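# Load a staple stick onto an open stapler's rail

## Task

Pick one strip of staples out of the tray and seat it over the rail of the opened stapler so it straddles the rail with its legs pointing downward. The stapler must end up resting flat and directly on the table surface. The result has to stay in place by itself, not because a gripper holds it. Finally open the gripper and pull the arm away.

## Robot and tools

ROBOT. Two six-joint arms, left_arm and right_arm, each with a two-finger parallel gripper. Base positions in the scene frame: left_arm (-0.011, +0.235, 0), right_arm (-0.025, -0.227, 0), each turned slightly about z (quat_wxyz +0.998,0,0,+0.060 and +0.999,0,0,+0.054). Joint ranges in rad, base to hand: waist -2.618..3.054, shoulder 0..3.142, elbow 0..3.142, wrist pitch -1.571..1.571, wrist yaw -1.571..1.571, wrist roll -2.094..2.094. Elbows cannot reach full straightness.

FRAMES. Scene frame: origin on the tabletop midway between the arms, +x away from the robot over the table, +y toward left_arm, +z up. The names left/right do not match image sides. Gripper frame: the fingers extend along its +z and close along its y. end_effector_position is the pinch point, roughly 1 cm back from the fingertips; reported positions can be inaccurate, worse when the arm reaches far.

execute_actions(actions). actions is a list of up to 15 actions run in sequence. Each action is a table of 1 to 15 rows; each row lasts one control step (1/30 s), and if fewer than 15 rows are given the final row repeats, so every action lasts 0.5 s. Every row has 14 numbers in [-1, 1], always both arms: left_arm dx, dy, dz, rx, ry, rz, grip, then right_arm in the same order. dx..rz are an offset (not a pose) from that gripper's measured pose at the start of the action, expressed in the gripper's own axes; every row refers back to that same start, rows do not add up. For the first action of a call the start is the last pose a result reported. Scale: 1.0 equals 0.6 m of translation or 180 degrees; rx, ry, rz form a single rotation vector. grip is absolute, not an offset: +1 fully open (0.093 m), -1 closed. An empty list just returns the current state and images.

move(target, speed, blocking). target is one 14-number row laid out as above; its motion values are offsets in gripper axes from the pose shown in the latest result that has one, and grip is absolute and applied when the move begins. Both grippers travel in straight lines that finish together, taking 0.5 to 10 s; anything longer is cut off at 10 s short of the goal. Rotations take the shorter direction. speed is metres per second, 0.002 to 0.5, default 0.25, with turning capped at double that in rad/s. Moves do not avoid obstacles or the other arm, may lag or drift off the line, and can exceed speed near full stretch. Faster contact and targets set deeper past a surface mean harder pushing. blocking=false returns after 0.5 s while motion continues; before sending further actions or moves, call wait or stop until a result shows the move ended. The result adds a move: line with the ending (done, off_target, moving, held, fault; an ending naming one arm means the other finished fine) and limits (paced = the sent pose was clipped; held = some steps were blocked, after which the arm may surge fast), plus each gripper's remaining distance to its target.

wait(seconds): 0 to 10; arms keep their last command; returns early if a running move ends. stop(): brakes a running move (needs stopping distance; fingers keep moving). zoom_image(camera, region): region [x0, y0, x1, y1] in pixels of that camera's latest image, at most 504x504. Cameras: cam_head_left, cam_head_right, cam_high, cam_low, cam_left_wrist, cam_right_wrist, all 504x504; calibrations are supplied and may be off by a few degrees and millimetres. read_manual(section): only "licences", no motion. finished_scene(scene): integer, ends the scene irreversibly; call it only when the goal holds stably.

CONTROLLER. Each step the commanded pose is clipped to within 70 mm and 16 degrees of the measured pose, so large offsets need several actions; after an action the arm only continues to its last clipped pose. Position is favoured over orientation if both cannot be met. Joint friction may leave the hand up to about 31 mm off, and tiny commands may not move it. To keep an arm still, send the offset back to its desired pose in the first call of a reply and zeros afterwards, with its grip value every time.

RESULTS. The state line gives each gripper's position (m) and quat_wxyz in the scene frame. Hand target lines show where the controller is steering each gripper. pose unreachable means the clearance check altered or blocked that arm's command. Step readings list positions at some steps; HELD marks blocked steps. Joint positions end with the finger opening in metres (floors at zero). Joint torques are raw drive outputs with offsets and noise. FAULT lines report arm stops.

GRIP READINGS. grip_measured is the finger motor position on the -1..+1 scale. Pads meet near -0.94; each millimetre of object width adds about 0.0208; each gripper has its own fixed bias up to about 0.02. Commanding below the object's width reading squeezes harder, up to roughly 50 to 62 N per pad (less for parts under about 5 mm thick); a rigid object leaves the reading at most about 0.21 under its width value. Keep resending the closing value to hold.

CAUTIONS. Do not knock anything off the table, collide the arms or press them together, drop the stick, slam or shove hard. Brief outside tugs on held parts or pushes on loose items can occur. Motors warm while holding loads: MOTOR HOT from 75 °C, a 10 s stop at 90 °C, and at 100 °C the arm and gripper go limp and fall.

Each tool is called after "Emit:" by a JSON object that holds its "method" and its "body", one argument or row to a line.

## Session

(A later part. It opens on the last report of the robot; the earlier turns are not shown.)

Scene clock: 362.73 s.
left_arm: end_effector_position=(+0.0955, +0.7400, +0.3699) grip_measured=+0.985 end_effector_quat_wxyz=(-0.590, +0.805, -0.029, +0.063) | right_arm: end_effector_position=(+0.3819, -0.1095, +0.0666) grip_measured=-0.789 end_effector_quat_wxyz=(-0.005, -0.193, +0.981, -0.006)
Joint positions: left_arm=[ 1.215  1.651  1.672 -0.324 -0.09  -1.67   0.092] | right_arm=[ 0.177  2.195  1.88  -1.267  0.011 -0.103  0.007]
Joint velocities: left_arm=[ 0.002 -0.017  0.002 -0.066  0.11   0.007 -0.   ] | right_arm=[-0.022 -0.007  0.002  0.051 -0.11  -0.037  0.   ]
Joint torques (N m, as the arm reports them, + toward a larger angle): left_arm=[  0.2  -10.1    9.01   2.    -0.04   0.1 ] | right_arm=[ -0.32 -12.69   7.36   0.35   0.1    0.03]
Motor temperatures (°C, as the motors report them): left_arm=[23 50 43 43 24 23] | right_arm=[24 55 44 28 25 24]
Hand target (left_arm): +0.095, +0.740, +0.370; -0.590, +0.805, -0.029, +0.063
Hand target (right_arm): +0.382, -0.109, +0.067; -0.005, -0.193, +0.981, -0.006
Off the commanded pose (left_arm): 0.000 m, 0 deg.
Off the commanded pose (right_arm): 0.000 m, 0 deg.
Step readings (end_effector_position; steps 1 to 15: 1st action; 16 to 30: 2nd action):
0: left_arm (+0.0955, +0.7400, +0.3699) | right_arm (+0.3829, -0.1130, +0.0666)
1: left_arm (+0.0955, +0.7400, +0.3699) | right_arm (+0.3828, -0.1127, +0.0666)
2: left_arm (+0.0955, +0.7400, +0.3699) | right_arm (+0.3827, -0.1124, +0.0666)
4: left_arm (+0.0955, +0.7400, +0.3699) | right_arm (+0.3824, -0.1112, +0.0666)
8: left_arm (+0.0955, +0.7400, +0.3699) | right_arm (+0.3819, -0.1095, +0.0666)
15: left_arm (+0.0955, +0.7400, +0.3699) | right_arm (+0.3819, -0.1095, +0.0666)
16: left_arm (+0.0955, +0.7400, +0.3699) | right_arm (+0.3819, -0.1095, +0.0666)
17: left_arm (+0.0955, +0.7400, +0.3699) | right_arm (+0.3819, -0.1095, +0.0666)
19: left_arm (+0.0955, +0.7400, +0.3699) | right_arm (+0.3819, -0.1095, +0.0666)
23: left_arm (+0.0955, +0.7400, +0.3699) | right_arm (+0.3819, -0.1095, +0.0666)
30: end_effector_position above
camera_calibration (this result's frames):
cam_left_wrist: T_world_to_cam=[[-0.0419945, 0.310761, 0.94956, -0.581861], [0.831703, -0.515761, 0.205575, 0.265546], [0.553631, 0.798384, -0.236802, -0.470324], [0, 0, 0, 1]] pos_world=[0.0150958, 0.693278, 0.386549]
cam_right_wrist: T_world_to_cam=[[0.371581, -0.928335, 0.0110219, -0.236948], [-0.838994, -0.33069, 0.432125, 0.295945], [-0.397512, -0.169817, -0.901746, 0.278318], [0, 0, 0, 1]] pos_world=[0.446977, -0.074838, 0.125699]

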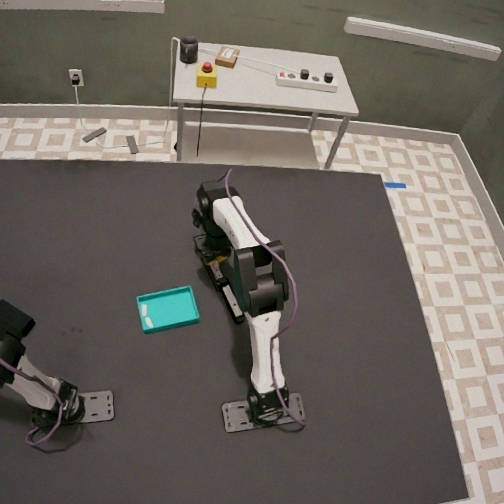

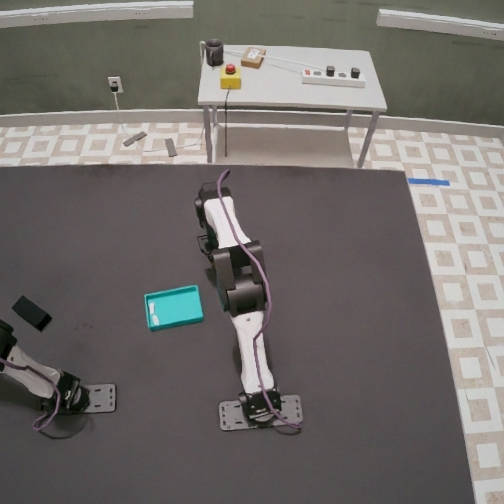

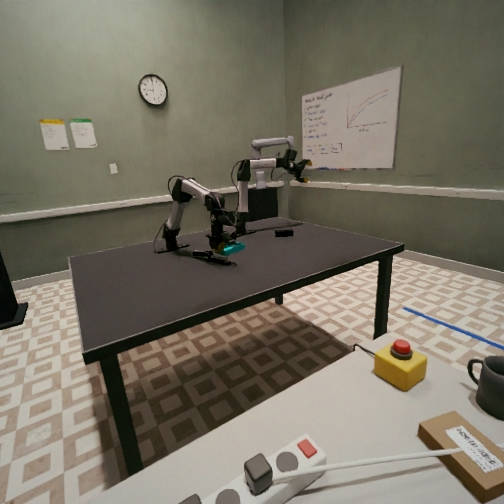

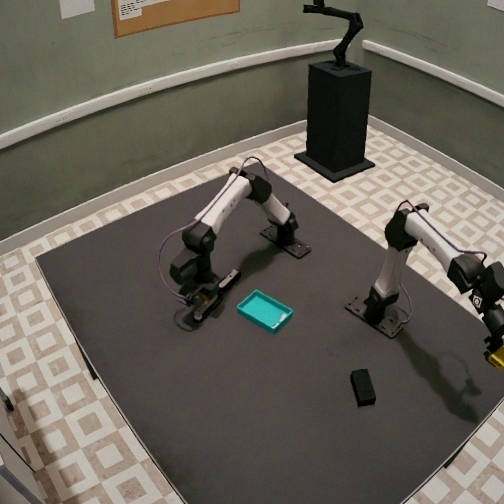

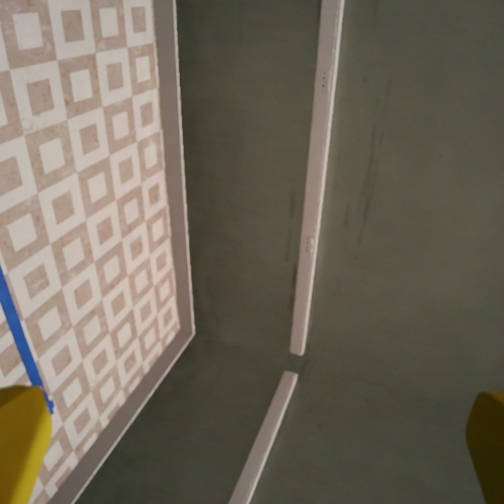

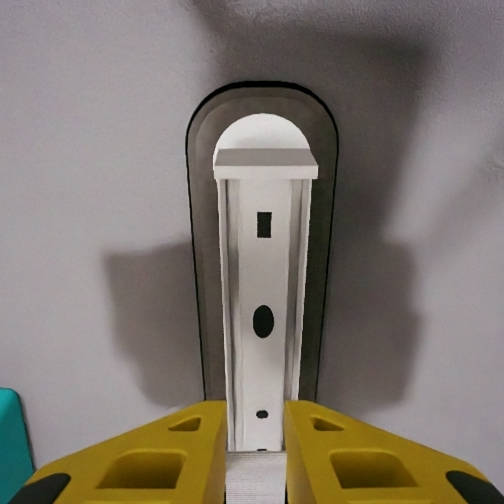

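Emit:
{"method": "execute_actions", "body": {
  "actions": [
    [[0,0,0,0,0,0,1,0,-0.008,0,0,0,0,-0.8]],
    [[0,0,0,0,0,0,1,0,0,0,0,0,0,-0.8]]
  ]
}}

Emit:
{"method": "zoom_image", "body": {
  "camera": "cam_right_wrist",
  "region": [160,300,350,504]
}}

Scene clock: 369.83 s.
left_arm: end_effector_position=(+0.0955, +0.7400, +0.3699) grip_measured=+0.985 end_effector_quat_wxyz=(-0.590, +0.805, -0.029, +0.063) | right_arm: end_effector_position=(+0.3819, -0.1095, +0.0666) grip_measured=-0.789 end_effector_quat_wxyz=(-0.005, -0.194, +0.981, -0.006)
Joint positions: left_arm=[ 1.215  1.651  1.672 -0.324 -0.09  -1.67   0.092] | right_arm=[ 0.177  2.195  1.88  -1.267  0.011 -0.105  0.007]
Joint velocities: left_arm=[ 0.007  0.022 -0.007 -0.022 -0.022  0.007 -0.001] | right_arm=[-0.012 -0.012 -0.012 -0.066 -0.022  0.037 -0.001]
Joint torques (N m, as the arm reports them, + toward a larger angle): left_arm=[  0.16 -10.04   8.92   2.03  -0.03   0.1 ] | right_arm=[ -0.23 -12.53   7.55   0.36   0.09  -0.01]
Motor temperatures (°C, as the motors report them): left_arm=[23 50 43 44 24 23] | right_arm=[24 56 43 28 25 24]
Hand target (left_arm): +0.095, +0.740, +0.370; -0.590, +0.805, -0.029, +0.063
Hand target (right_arm): +0.382, -0.109, +0.067; -0.005, -0.194, +0.981, -0.006
Off the commanded pose (left_arm): 0.000 m, 0 deg.
Off the commanded pose (right_arm): 0.000 m, 0 deg.
Step readings (end_effector_position; steps 1 to 15: 1st action; 16 to 30: 2nd action):
0: left_arm (+0.0955, +0.7400, +0.3699) | right_arm (+0.3819, -0.1095, +0.0666)
1: left_arm (+0.0955, +0.7400, +0.3699) | right_arm (+0.3819, -0.1095, +0.0666)
2: left_arm (+0.0955, +0.7400, +0.3699) | right_arm (+0.3819, -0.1095, +0.0666)
4: left_arm (+0.0955, +0.7400, +0.3699) | right_arm (+0.3819, -0.1095, +0.0666)
8: left_arm (+0.0955, +0.7400, +0.3699) | right_arm (+0.3819, -0.1095, +0.0666)
15: left_arm (+0.0955, +0.7400, +0.3699) | right_arm (+0.3819, -0.1095, +0.0666)
16: left_arm (+0.0955, +0.7400, +0.3699) | right_arm (+0.3819, -0.1095, +0.0666)
17: left_arm (+0.0955, +0.7400, +0.3699) | right_arm (+0.3819, -0.1095, +0.0666)
19: left_arm (+0.0955, +0.7400, +0.3699) | right_arm (+0.3819, -0.1095, +0.0666)
23: left_arm (+0.0955, +0.7400, +0.3699) | right_arm (+0.3819, -0.1095, +0.0666)
30: end_effector_position above
camera_calibration (this result's frames):
cam_left_wrist: T_world_to_cam=[[-0.0419945, 0.310761, 0.94956, -0.581861], [0.831703, -0.515761, 0.205575, 0.265546], [0.553631, 0.798384, -0.236802, -0.470324], [0, 0, 0, 1]] pos_world=[0.0150958, 0.693278, 0.386549]
cam_right_wrist: T_world_to_cam=[[0.373705, -0.927482, 0.0109934, -0.237664], [-0.838222, -0.332618, 0.432145, 0.295438], [-0.39715, -0.17071, -0.901737, 0.278082], [0, 0, 0, 1]] pos_world=[0.446899, -0.0746902, 0.125697]

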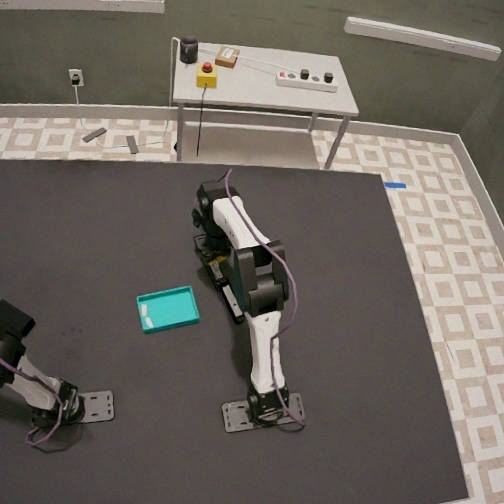

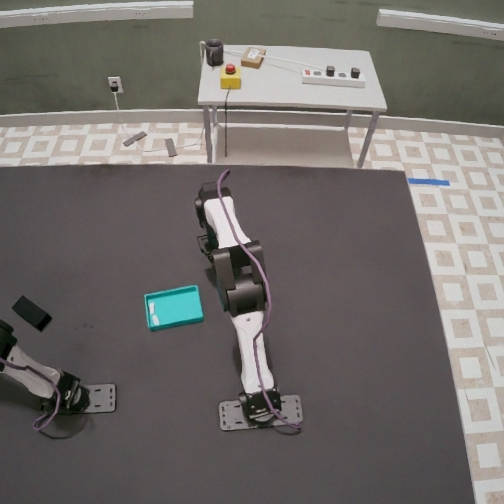

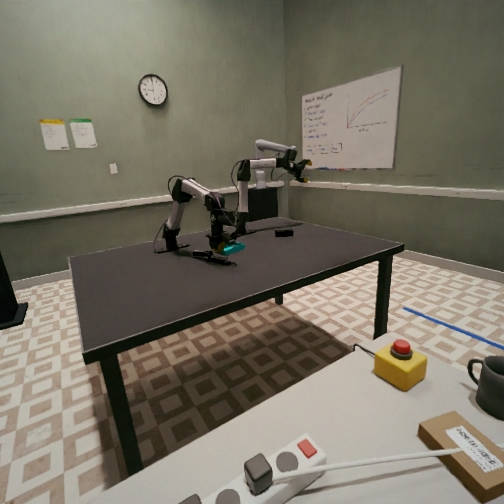

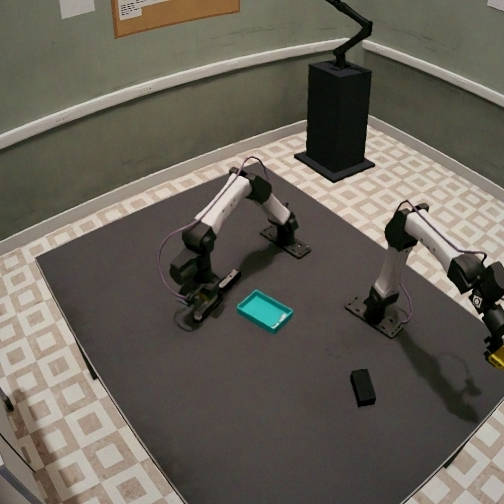

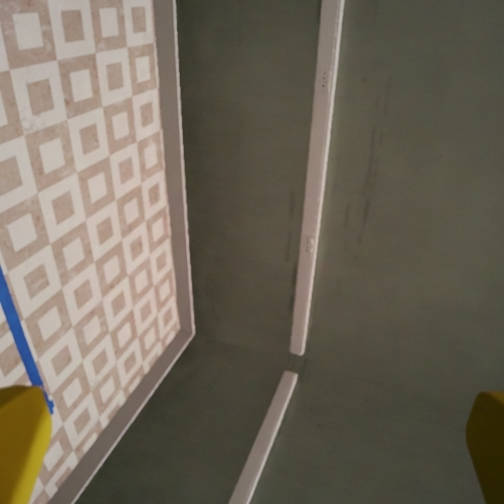

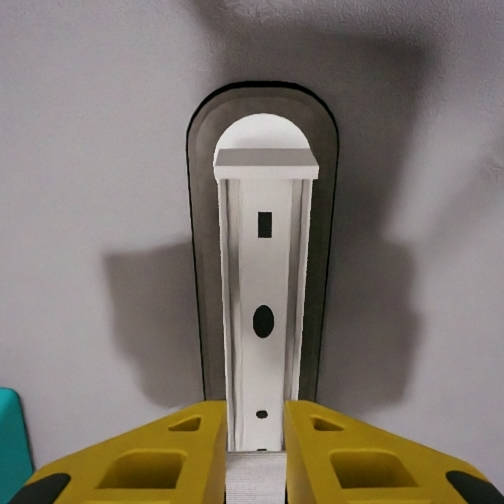

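Region (160, 300, 350, 504) of cam_right_wrist's 504x504 image, scaled by 2.471, with more detail than that image has; it fills the left 469 columns of this view, and the rest is white.

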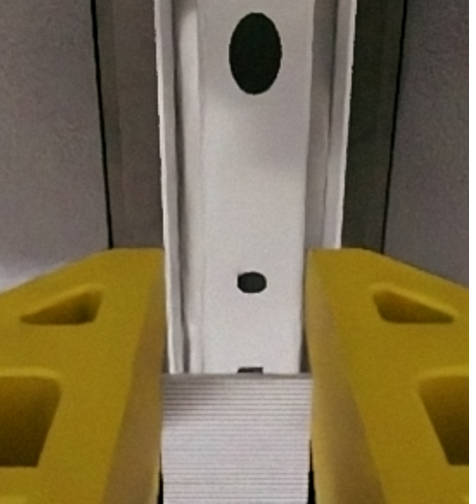

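Emit:
{"method": "execute_actions", "body": {
  "actions": [
    [[0,0,0,0,0,0,1,0,-0.0115,0,0,0,0,-0.8]],
    [[0,0,0,0,0,0,1,0,0,0,0,0,0,-0.8]]
  ]
}}

Emit:
{"method": "zoom_image", "body": {
  "camera": "cam_right_wrist",
  "region": [160,300,350,504]
}}

Scene clock: 379.33 s.
left_arm: end_effector_position=(+0.0955, +0.7400, +0.3699) grip_measured=+0.985 end_effector_quat_wxyz=(-0.590, +0.805, -0.029, +0.063) | right_arm: end_effector_position=(+0.3830, -0.1134, +0.0666) grip_measured=-0.789 end_effector_quat_wxyz=(-0.005, -0.193, +0.981, -0.006)
Joint positions: left_arm=[ 1.215  1.651  1.672 -0.324 -0.09  -1.67   0.092] | right_arm=[ 0.168  2.195  1.88  -1.267  0.011 -0.112  0.007]
Joint velocities: left_arm=[-0.012  0.007 -0.012  0.022 -0.11  -0.051 -0.001] | right_arm=[-0.017 -0.007 -0.017 -0.022  0.007  0.066  0.001]
Joint torques (N m, as the arm reports them, + toward a larger angle): left_arm=[  0.18 -10.1    9.03   2.02  -0.05   0.1 ] | right_arm=[ -0.29 -12.71   7.58   0.39   0.11   0.04]
Motor temperatures (°C, as the motors report them): left_arm=[23 50 43 44 24 23] | right_arm=[24 58 43 28 25 24]
Hand target (left_arm): +0.095, +0.740, +0.370; -0.590, +0.805, -0.029, +0.063
Hand target (right_arm): +0.383, -0.113, +0.067; -0.005, -0.193, +0.981, -0.006
Off the commanded pose (left_arm): 0.000 m, 0 deg.
Off the commanded pose (right_arm): 0.000 m, 0 deg.
Step readings (end_effector_position; steps 1 to 15: 1st action; 16 to 30: 2nd action):
0: left_arm (+0.0955, +0.7400, +0.3699) | right_arm (+0.3819, -0.1095, +0.0666)
1: left_arm (+0.0955, +0.7400, +0.3699) | right_arm (+0.3819, -0.1096, +0.0666)
2: left_arm (+0.0955, +0.7400, +0.3699) | right_arm (+0.3821, -0.1101, +0.0666)
4: left_arm (+0.0955, +0.7400, +0.3699) | right_arm (+0.3825, -0.1115, +0.0666)
8: left_arm (+0.0955, +0.7400, +0.3699) | right_arm (+0.3830, -0.1134, +0.0666)
15: left_arm (+0.0955, +0.7400, +0.3699) | right_arm (+0.3830, -0.1134, +0.0666)
16: left_arm (+0.0955, +0.7400, +0.3699) | right_arm (+0.3830, -0.1134, +0.0666)
17: left_arm (+0.0955, +0.7400, +0.3699) | right_arm (+0.3830, -0.1134, +0.0666)
19: left_arm (+0.0955, +0.7400, +0.3699) | right_arm (+0.3830, -0.1134, +0.0666)
23: left_arm (+0.0955, +0.7400, +0.3699) | right_arm (+0.3830, -0.1134, +0.0666)
30: end_effector_position above
camera_calibration (this result's frames):
cam_left_wrist: T_world_to_cam=[[-0.0419945, 0.310761, 0.94956, -0.581861], [0.831703, -0.515761, 0.205575, 0.265546], [0.553631, 0.798384, -0.236802, -0.470324], [0, 0, 0, 1]] pos_world=[0.0150958, 0.693278, 0.386549]
cam_right_wrist: T_world_to_cam=[[0.371227, -0.928478, 0.0109075, -0.240833], [-0.839068, -0.330402, 0.432203, 0.295639], [-0.397687, -0.169598, -0.90171, 0.278185], [0, 0, 0, 1]] pos_world=[0.448095, -0.0787489, 0.125693]

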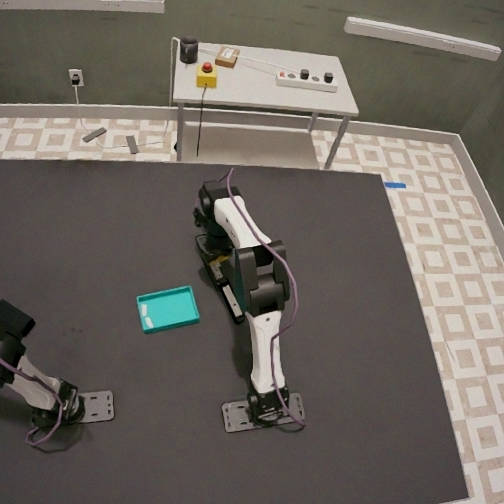

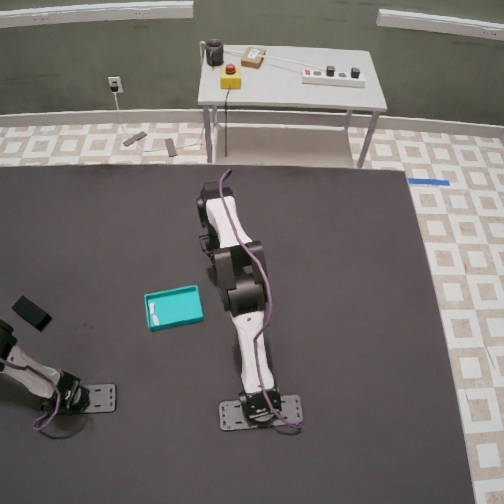

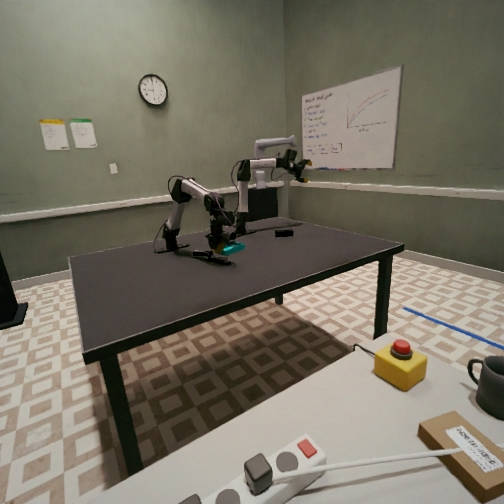

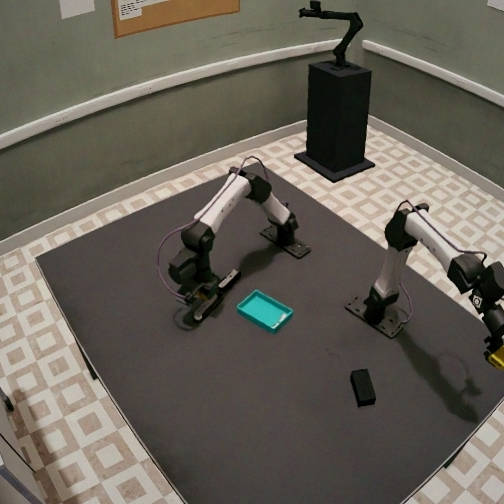

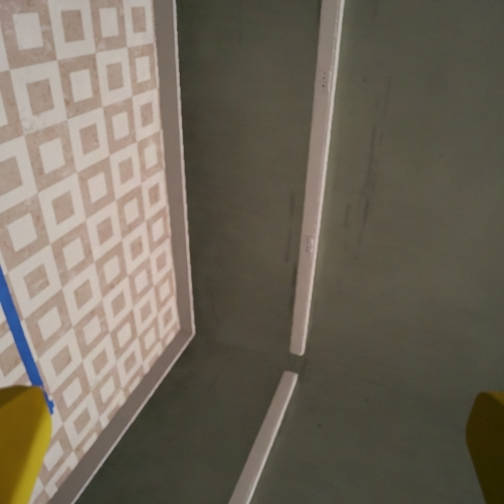

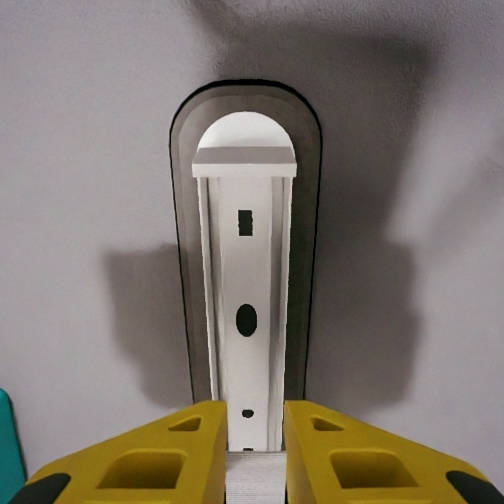

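Region (160, 300, 350, 504) of cam_right_wrist's 504x504 image, scaled by 2.471, with more detail than that image has; it fills the left 469 columns of this view, and the rest is white.

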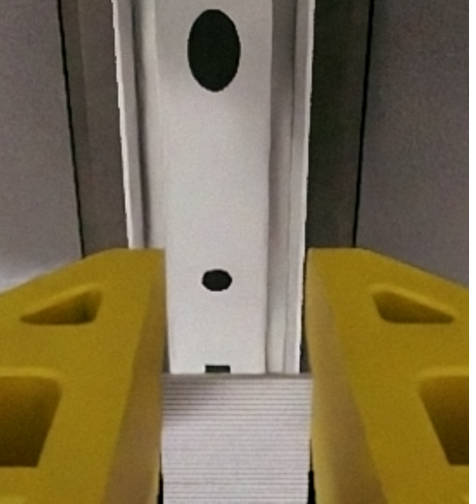

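Emit:
{"method": "execute_actions", "body": {
  "actions": [
    [[0,0,0,0,0,0,1,0,0.011,0,0,0,0,-0.8],[0,0,0,0,0,0,1,0,0.011,0,0,0,0,-0.8],[0,0,0,0,0,0,1,0,0.011,0,0,0,0,-0.8],[0,0,0,0,0,0,1,0,0.011,0,0,0,0,-0.8],[0,0,0,0,0,0,1,0,0.0035,0,0,0,0,-0.8]],
    [[0,0,0,0,0,0,1,0,0,0,0,0,0,-0.8]]
  ]
}}

Emit:
{"method": "zoom_image", "body": {
  "camera": "cam_right_wrist",
  "region": [160,300,350,504]
}}

Scene clock: 390.40 s.
left_arm: end_effector_position=(+0.0955, +0.7400, +0.3699) grip_measured=+0.985 end_effector_quat_wxyz=(-0.590, +0.805, -0.029, +0.063) | right_arm: end_effector_position=(+0.3824, -0.1112, +0.0666) grip_measured=-0.789 end_effector_quat_wxyz=(-0.005, -0.193, +0.981, -0.006)
Joint positions: left_arm=[ 1.215  1.651  1.672 -0.324 -0.09  -1.67   0.092] | right_arm=[ 0.173  2.195  1.88  -1.267  0.011 -0.108  0.007]
Joint velocities: left_arm=[-0.007 -0.002 -0.007  0.051  0.037 -0.007  0.001] | right_arm=[-0.007 -0.017 -0.007  0.022  0.022  0.051 -0.001]
Joint torques (N m, as the arm reports them, + toward a larger angle): left_arm=[  0.19 -10.09   9.03   2.02  -0.03   0.1 ] | right_arm=[ -0.5  -12.64   7.42   0.38   0.1    0.01]
Motor temperatures (°C, as the motors report them): left_arm=[23 50 43 44 24 23] | right_arm=[24 59 43 27 25 24]
Hand target (left_arm): +0.095, +0.740, +0.370; -0.590, +0.805, -0.029, +0.063
Hand target (right_arm): +0.382, -0.111, +0.067; -0.005, -0.193, +0.981, -0.006
Off the commanded pose (left_arm): 0.000 m, 0 deg.
Off the commanded pose (right_arm): 0.000 m, 0 deg.
Step readings (end_effector_position; steps 1 to 15: 1st action; 16 to 30: 2nd action):
0: left_arm (+0.0955, +0.7400, +0.3699) | right_arm (+0.3830, -0.1134, +0.0666)
1: left_arm (+0.0955, +0.7400, +0.3699) | right_arm (+0.3829, -0.1132, +0.0666)
2: left_arm (+0.0955, +0.7400, +0.3699) | right_arm (+0.3828, -0.1127, +0.0666)
4: left_arm (+0.0955, +0.7400, +0.3699) | right_arm (+0.3825, -0.1115, +0.0666)
8: left_arm (+0.0955, +0.7400, +0.3699) | right_arm (+0.3824, -0.1112, +0.0666)
15: left_arm (+0.0955, +0.7400, +0.3699) | right_arm (+0.3824, -0.1112, +0.0666)
16: left_arm (+0.0955, +0.7400, +0.3699) | right_arm (+0.3824, -0.1112, +0.0666)
17: left_arm (+0.0955, +0.7400, +0.3699) | right_arm (+0.3824, -0.1112, +0.0666)
19: left_arm (+0.0955, +0.7400, +0.3699) | right_arm (+0.3824, -0.1112, +0.0666)
23: left_arm (+0.0955, +0.7400, +0.3699) | right_arm (+0.3824, -0.1112, +0.0666)
30: end_effector_position above
camera_calibration (this result's frames):
cam_left_wrist: T_world_to_cam=[[-0.0419945, 0.310761, 0.94956, -0.581861], [0.831703, -0.515761, 0.205575, 0.265546], [0.553631, 0.798384, -0.236802, -0.470324], [0, 0, 0, 1]] pos_world=[0.0150958, 0.693278, 0.386549]
cam_right_wrist: T_world_to_cam=[[0.372643, -0.92791, 0.0109553, -0.239068], [-0.838585, -0.331669, 0.432171, 0.295522], [-0.397382, -0.170232, -0.901725, 0.278125], [0, 0, 0, 1]] pos_world=[0.447429, -0.0764727, 0.125696]

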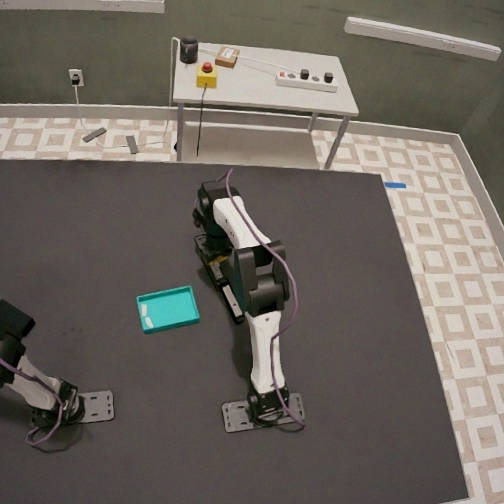

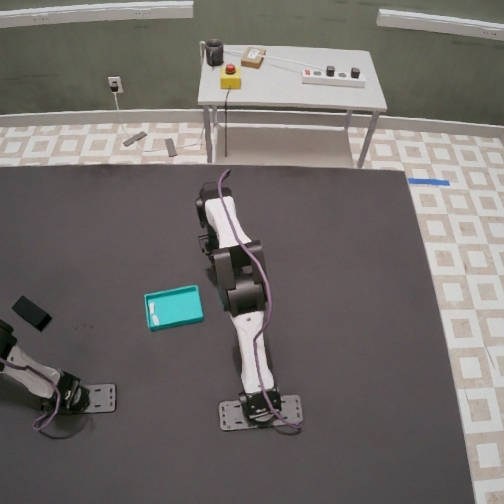

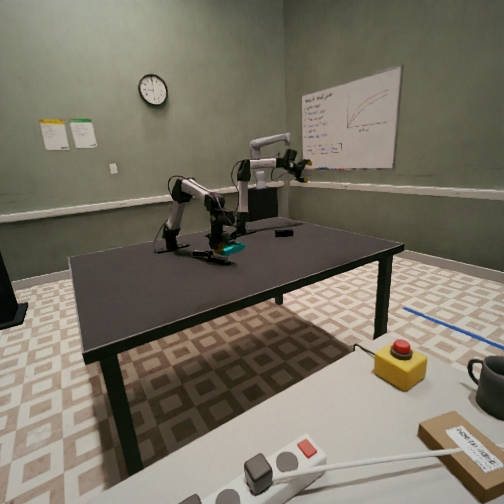

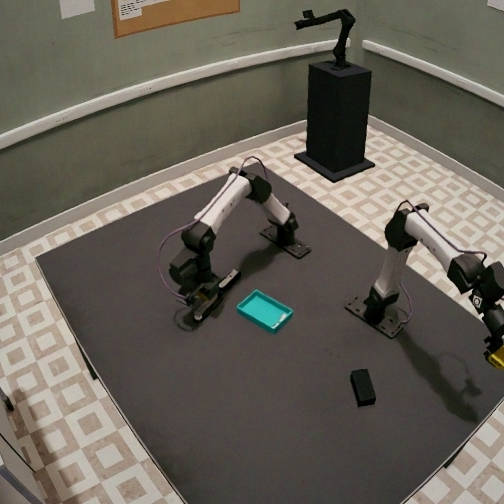

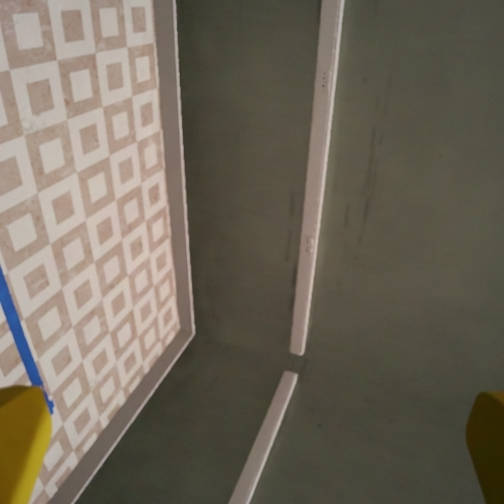

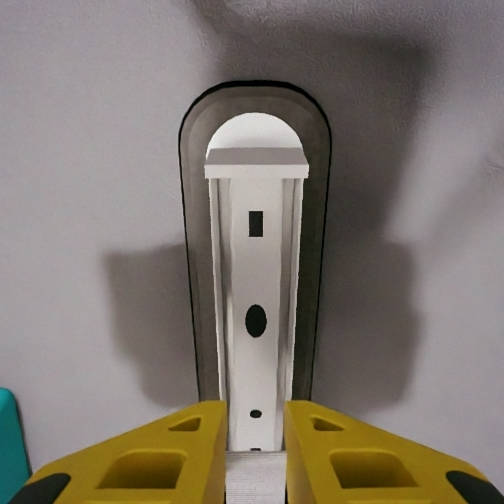

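Region (160, 300, 350, 504) of cam_right_wrist's 504x504 image, scaled by 2.471, with more detail than that image has; it fills the left 469 columns of this view, and the rest is white.

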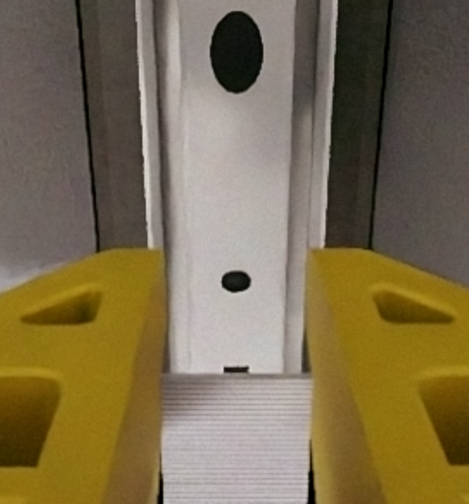

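Emit:
{"method": "execute_actions", "body": {
  "actions": [
    [[0,0,0,0,0,0,1,0,0,0.028,0.006,0,0,-0.8]],
    [[0,0,0,0,0,0,1,0,0,0,0,0,0,-0.8]]
  ]
}}

Emit:
{"method": "zoom_image", "body": {
  "camera": "cam_right_wrist",
  "region": [160,300,350,504]
}}

Emit:
{"method": "zoom_image", "body": {
  "camera": "cam_high",
  "region": [190,225,260,275]
}}

Scene clock: 398.03 s.
left_arm: end_effector_position=(+0.0955, +0.7400, +0.3699) grip_measured=+0.985 end_effector_quat_wxyz=(-0.590, +0.805, -0.029, +0.063) | right_arm: end_effector_position=(+0.3849, -0.1115, +0.0575) grip_measured=-0.789 end_effector_quat_wxyz=(+0.002, -0.193, +0.981, -0.008)
Joint positions: left_arm=[ 1.215  1.651  1.672 -0.324 -0.09  -1.67   0.092] | right_arm=[ 0.173  2.194  1.842 -1.216  0.017 -0.108  0.007]
Joint velocities: left_arm=[-0.002  0.002 -0.007 -0.081 -0.066  0.007 -0.001] | right_arm=[ 0.022  0.012  0.027  0.007  0.095  0.066 -0.   ]
Joint torques (N m, as the arm reports them, + toward a larger angle): left_arm=[  0.1  -10.1    9.03   2.02  -0.04   0.09] | right_arm=[ -0.31 -12.52   7.44   0.42   0.12   0.04]
Motor temperatures (°C, as the motors report them): left_arm=[23 50 44 44 24 23] | right_arm=[24 60 43 27 25 24]
Hand target (left_arm): +0.095, +0.740, +0.370; -0.590, +0.805, -0.029, +0.063
Hand target (right_arm): +0.385, -0.112, +0.057; +0.002, -0.193, +0.981, -0.008
Off the commanded pose (left_arm): 0.000 m, 0 deg.
Off the commanded pose (right_arm): 0.000 m, 0 deg.
Step readings (end_effector_position; steps 1 to 15: 1st action; 16 to 30: 2nd action):
0: left_arm (+0.0955, +0.7400, +0.3699) | right_arm (+0.3824, -0.1112, +0.0666)
1: left_arm (+0.0955, +0.7400, +0.3699) | right_arm (+0.3827, -0.1112, +0.0652)
2: left_arm (+0.0955, +0.7400, +0.3699) | right_arm (+0.3831, -0.1113, +0.0635)
4: left_arm (+0.0955, +0.7400, +0.3699) | right_arm (+0.3821, -0.1119, +0.0594)
8: left_arm (+0.0955, +0.7400, +0.3699) | right_arm (+0.3823, -0.1121, +0.0575)
15: left_arm (+0.0955, +0.7400, +0.3699) | right_arm (+0.3849, -0.1115, +0.0575)
16: left_arm (+0.0955, +0.7400, +0.3699) | right_arm (+0.3849, -0.1115, +0.0575)
17: left_arm (+0.0955, +0.7400, +0.3699) | right_arm (+0.3849, -0.1115, +0.0575)
19: left_arm (+0.0955, +0.7400, +0.3699) | right_arm (+0.3849, -0.1115, +0.0575)
23: left_arm (+0.0955, +0.7400, +0.3699) | right_arm (+0.3849, -0.1115, +0.0575)
30: end_effector_position above
camera_calibration (this result's frames):
cam_left_wrist: T_world_to_cam=[[-0.0419945, 0.310761, 0.94956, -0.581861], [0.831703, -0.515761, 0.205575, 0.265546], [0.553631, 0.798384, -0.236802, -0.470324], [0, 0, 0, 1]] pos_world=[0.0150958, 0.693278, 0.386549]
cam_right_wrist: T_world_to_cam=[[0.372444, -0.927871, 0.0184543, -0.240574], [-0.845075, -0.330857, 0.419979, 0.304734], [-0.383581, -0.172014, -0.907346, 0.265651], [0, 0, 0, 1]] pos_world=[0.449022, -0.076703, 0.117495]

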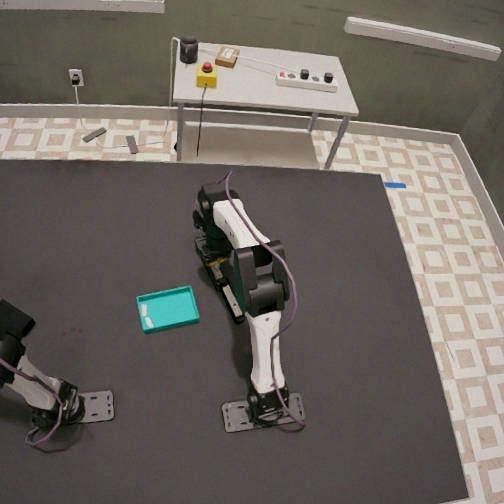

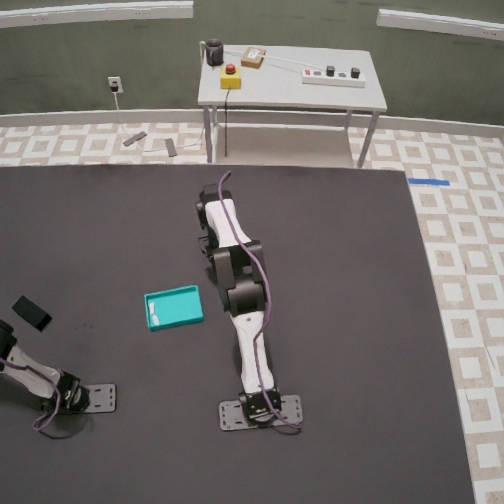

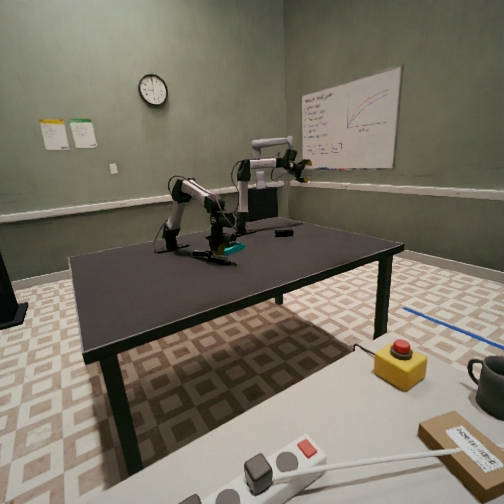

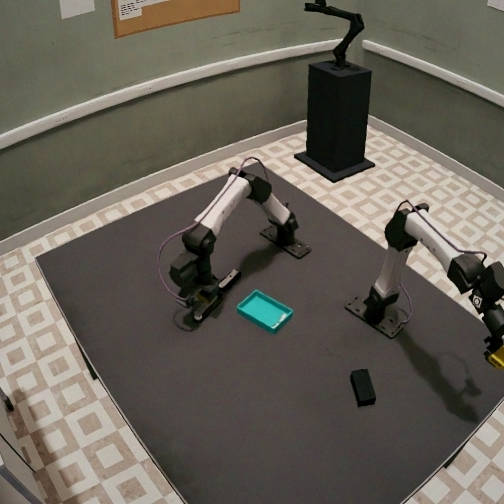

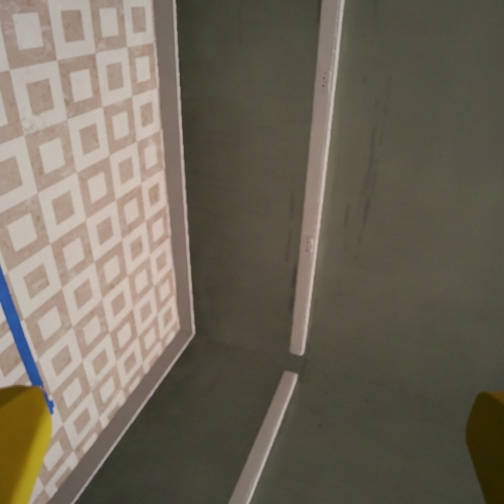

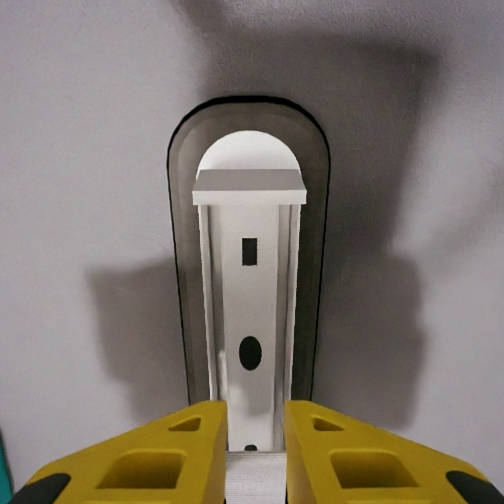

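Region (160, 300, 350, 504) of cam_right_wrist's 504x504 image, scaled by 2.471, with more detail than that image has; it fills the left 469 columns of this view, and the rest is white.

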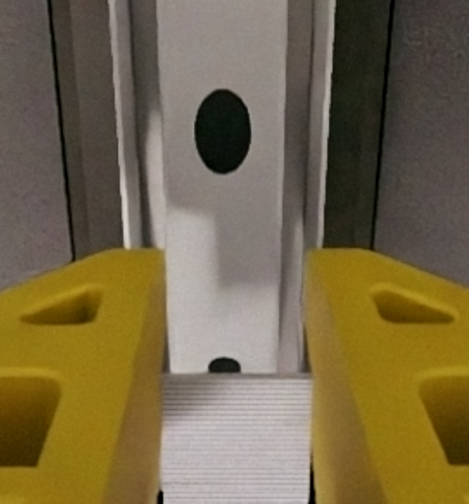

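Region (190, 225, 260, 275) of cam_high's 504x504 image, scaled by 7.200, with more detail than that image has; it fills the top 360 rows of this view, and the rest is white.

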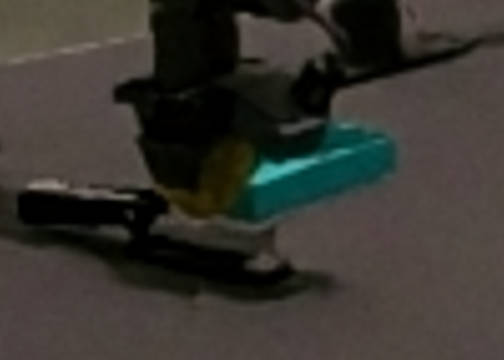

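Emit:
{"method": "execute_actions", "body": {
  "actions": [
    [[0,0,0,0,0,0,1,0,0.011,0,0,0,0,-0.8],[0,0,0,0,0,0,1,0,0.011,0,0,0,0,-0.8],[0,0,0,0,0,0,1,0,0.011,0,0,0,0,-0.8],[0,0,0,0,0,0,1,0,0.002,0,0,0,0,-0.8]],
    [[0,0,0,0,0,0,1,0,0,0,0,0,0,-0.8]]
  ]
}}

Emit:
{"method": "zoom_image", "body": {
  "camera": "cam_right_wrist",
  "region": [160,300,350,504]
}}

Scene clock: 406.57 s.
left_arm: end_effector_position=(+0.0955, +0.7400, +0.3699) grip_measured=+0.985 end_effector_quat_wxyz=(-0.590, +0.805, -0.029, +0.063) | right_arm: end_effector_position=(+0.3845, -0.1101, +0.0575) grip_measured=-0.789 end_effector_quat_wxyz=(+0.002, -0.193, +0.981, -0.008)
Joint positions: left_arm=[ 1.215  1.651  1.672 -0.324 -0.09  -1.67   0.092] | right_arm=[ 0.177  2.194  1.842 -1.216  0.017 -0.105  0.007]
Joint velocities: left_arm=[-0.012  0.007  0.007 -0.022 -0.037 -0.022  0.002] | right_arm=[-0.022  0.012 -0.012  0.007 -0.051 -0.022  0.001]
Joint torques (N m, as the arm reports them, + toward a larger angle): left_arm=[  0.21 -10.14   8.96   2.01  -0.03   0.11] | right_arm=[ -0.42 -12.69   7.54   0.37   0.1    0.06]
Motor temperatures (°C, as the motors report them): left_arm=[23 50 44 44 24 23] | right_arm=[24 60 43 27 25 24]
Hand target (left_arm): +0.095, +0.740, +0.370; -0.590, +0.805, -0.029, +0.063
Hand target (right_arm): +0.384, -0.110, +0.057; +0.002, -0.193, +0.981, -0.008
Off the commanded pose (left_arm): 0.000 m, 0 deg.
Off the commanded pose (right_arm): 0.000 m, 0 deg.
Step readings (end_effector_position; steps 1 to 15: 1st action; 16 to 30: 2nd action):
0: left_arm (+0.0955, +0.7400, +0.3699) | right_arm (+0.3849, -0.1115, +0.0575)
1: left_arm (+0.0955, +0.7400, +0.3699) | right_arm (+0.3848, -0.1114, +0.0575)
2: left_arm (+0.0955, +0.7400, +0.3699) | right_arm (+0.3847, -0.1109, +0.0575)
4: left_arm (+0.0955, +0.7400, +0.3699) | right_arm (+0.3845, -0.1101, +0.0575)
8: left_arm (+0.0955, +0.7400, +0.3699) | right_arm (+0.3845, -0.1101, +0.0575)
15: left_arm (+0.0955, +0.7400, +0.3699) | right_arm (+0.3845, -0.1101, +0.0575)
16: left_arm (+0.0955, +0.7400, +0.3699) | right_arm (+0.3845, -0.1101, +0.0575)
17: left_arm (+0.0955, +0.7400, +0.3699) | right_arm (+0.3845, -0.1101, +0.0575)
19: left_arm (+0.0955, +0.7400, +0.3699) | right_arm (+0.3845, -0.1101, +0.0575)
23: left_arm (+0.0955, +0.7400, +0.3699) | right_arm (+0.3845, -0.1101, +0.0575)
30: end_effector_position above
camera_calibration (this result's frames):
cam_left_wrist: T_world_to_cam=[[-0.0419945, 0.310761, 0.94956, -0.581861], [0.831703, -0.515761, 0.205575, 0.265546], [0.553631, 0.798384, -0.236802, -0.470324], [0, 0, 0, 1]] pos_world=[0.0150958, 0.693278, 0.386549]
cam_right_wrist: T_world_to_cam=[[0.372798, -0.927729, 0.0184514, -0.239243], [-0.844968, -0.331189, 0.419932, 0.304788], [-0.383473, -0.172141, -0.907368, 0.265686], [0, 0, 0, 1]] pos_world=[0.448608, -0.0752748, 0.117499]

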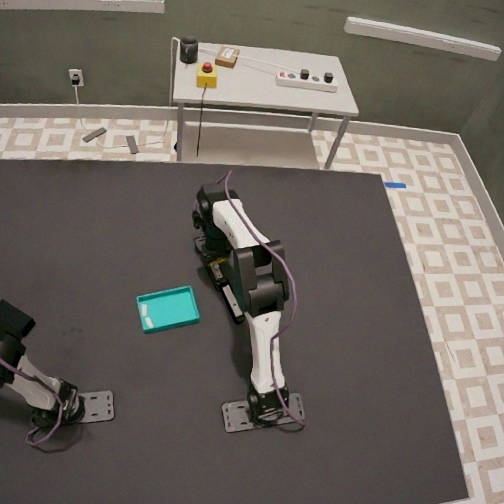

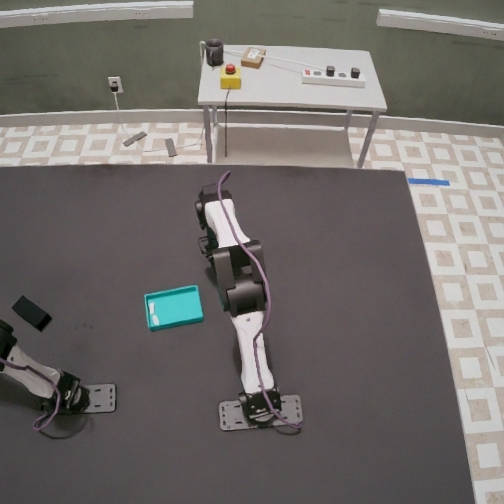

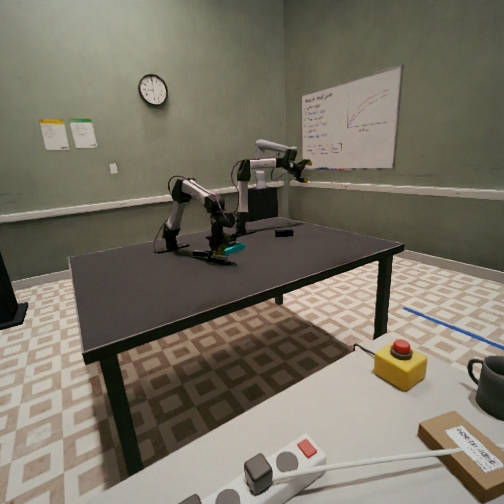

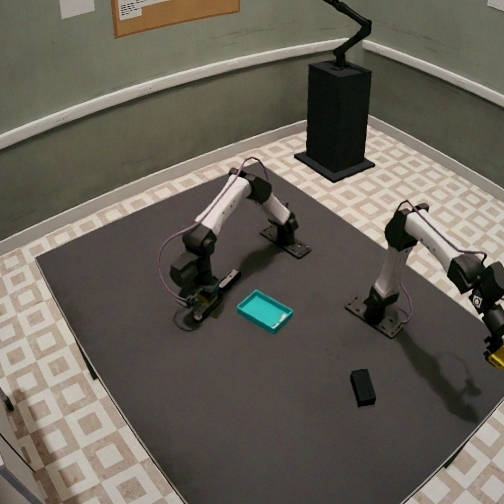

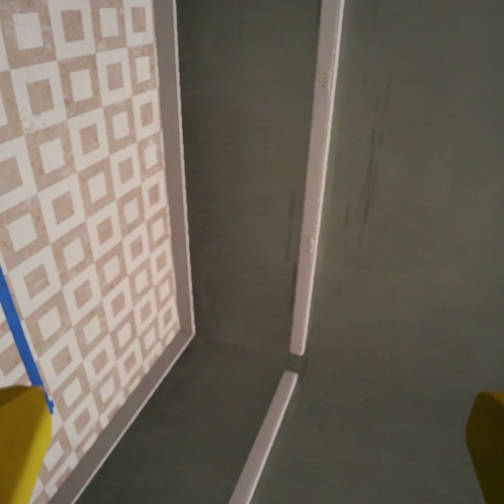

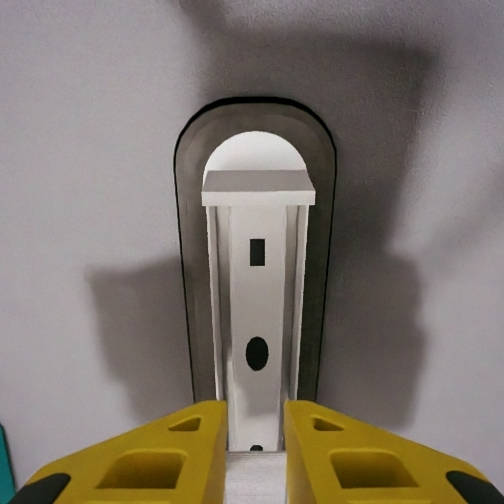

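Region (160, 300, 350, 504) of cam_right_wrist's 504x504 image, scaled by 2.471, with more detail than that image has; it fills the left 469 columns of this view, and the rest is white.

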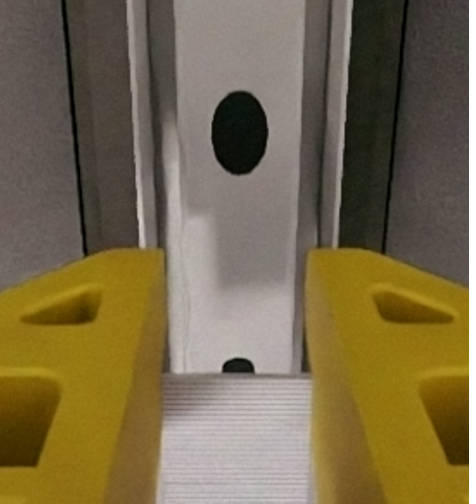

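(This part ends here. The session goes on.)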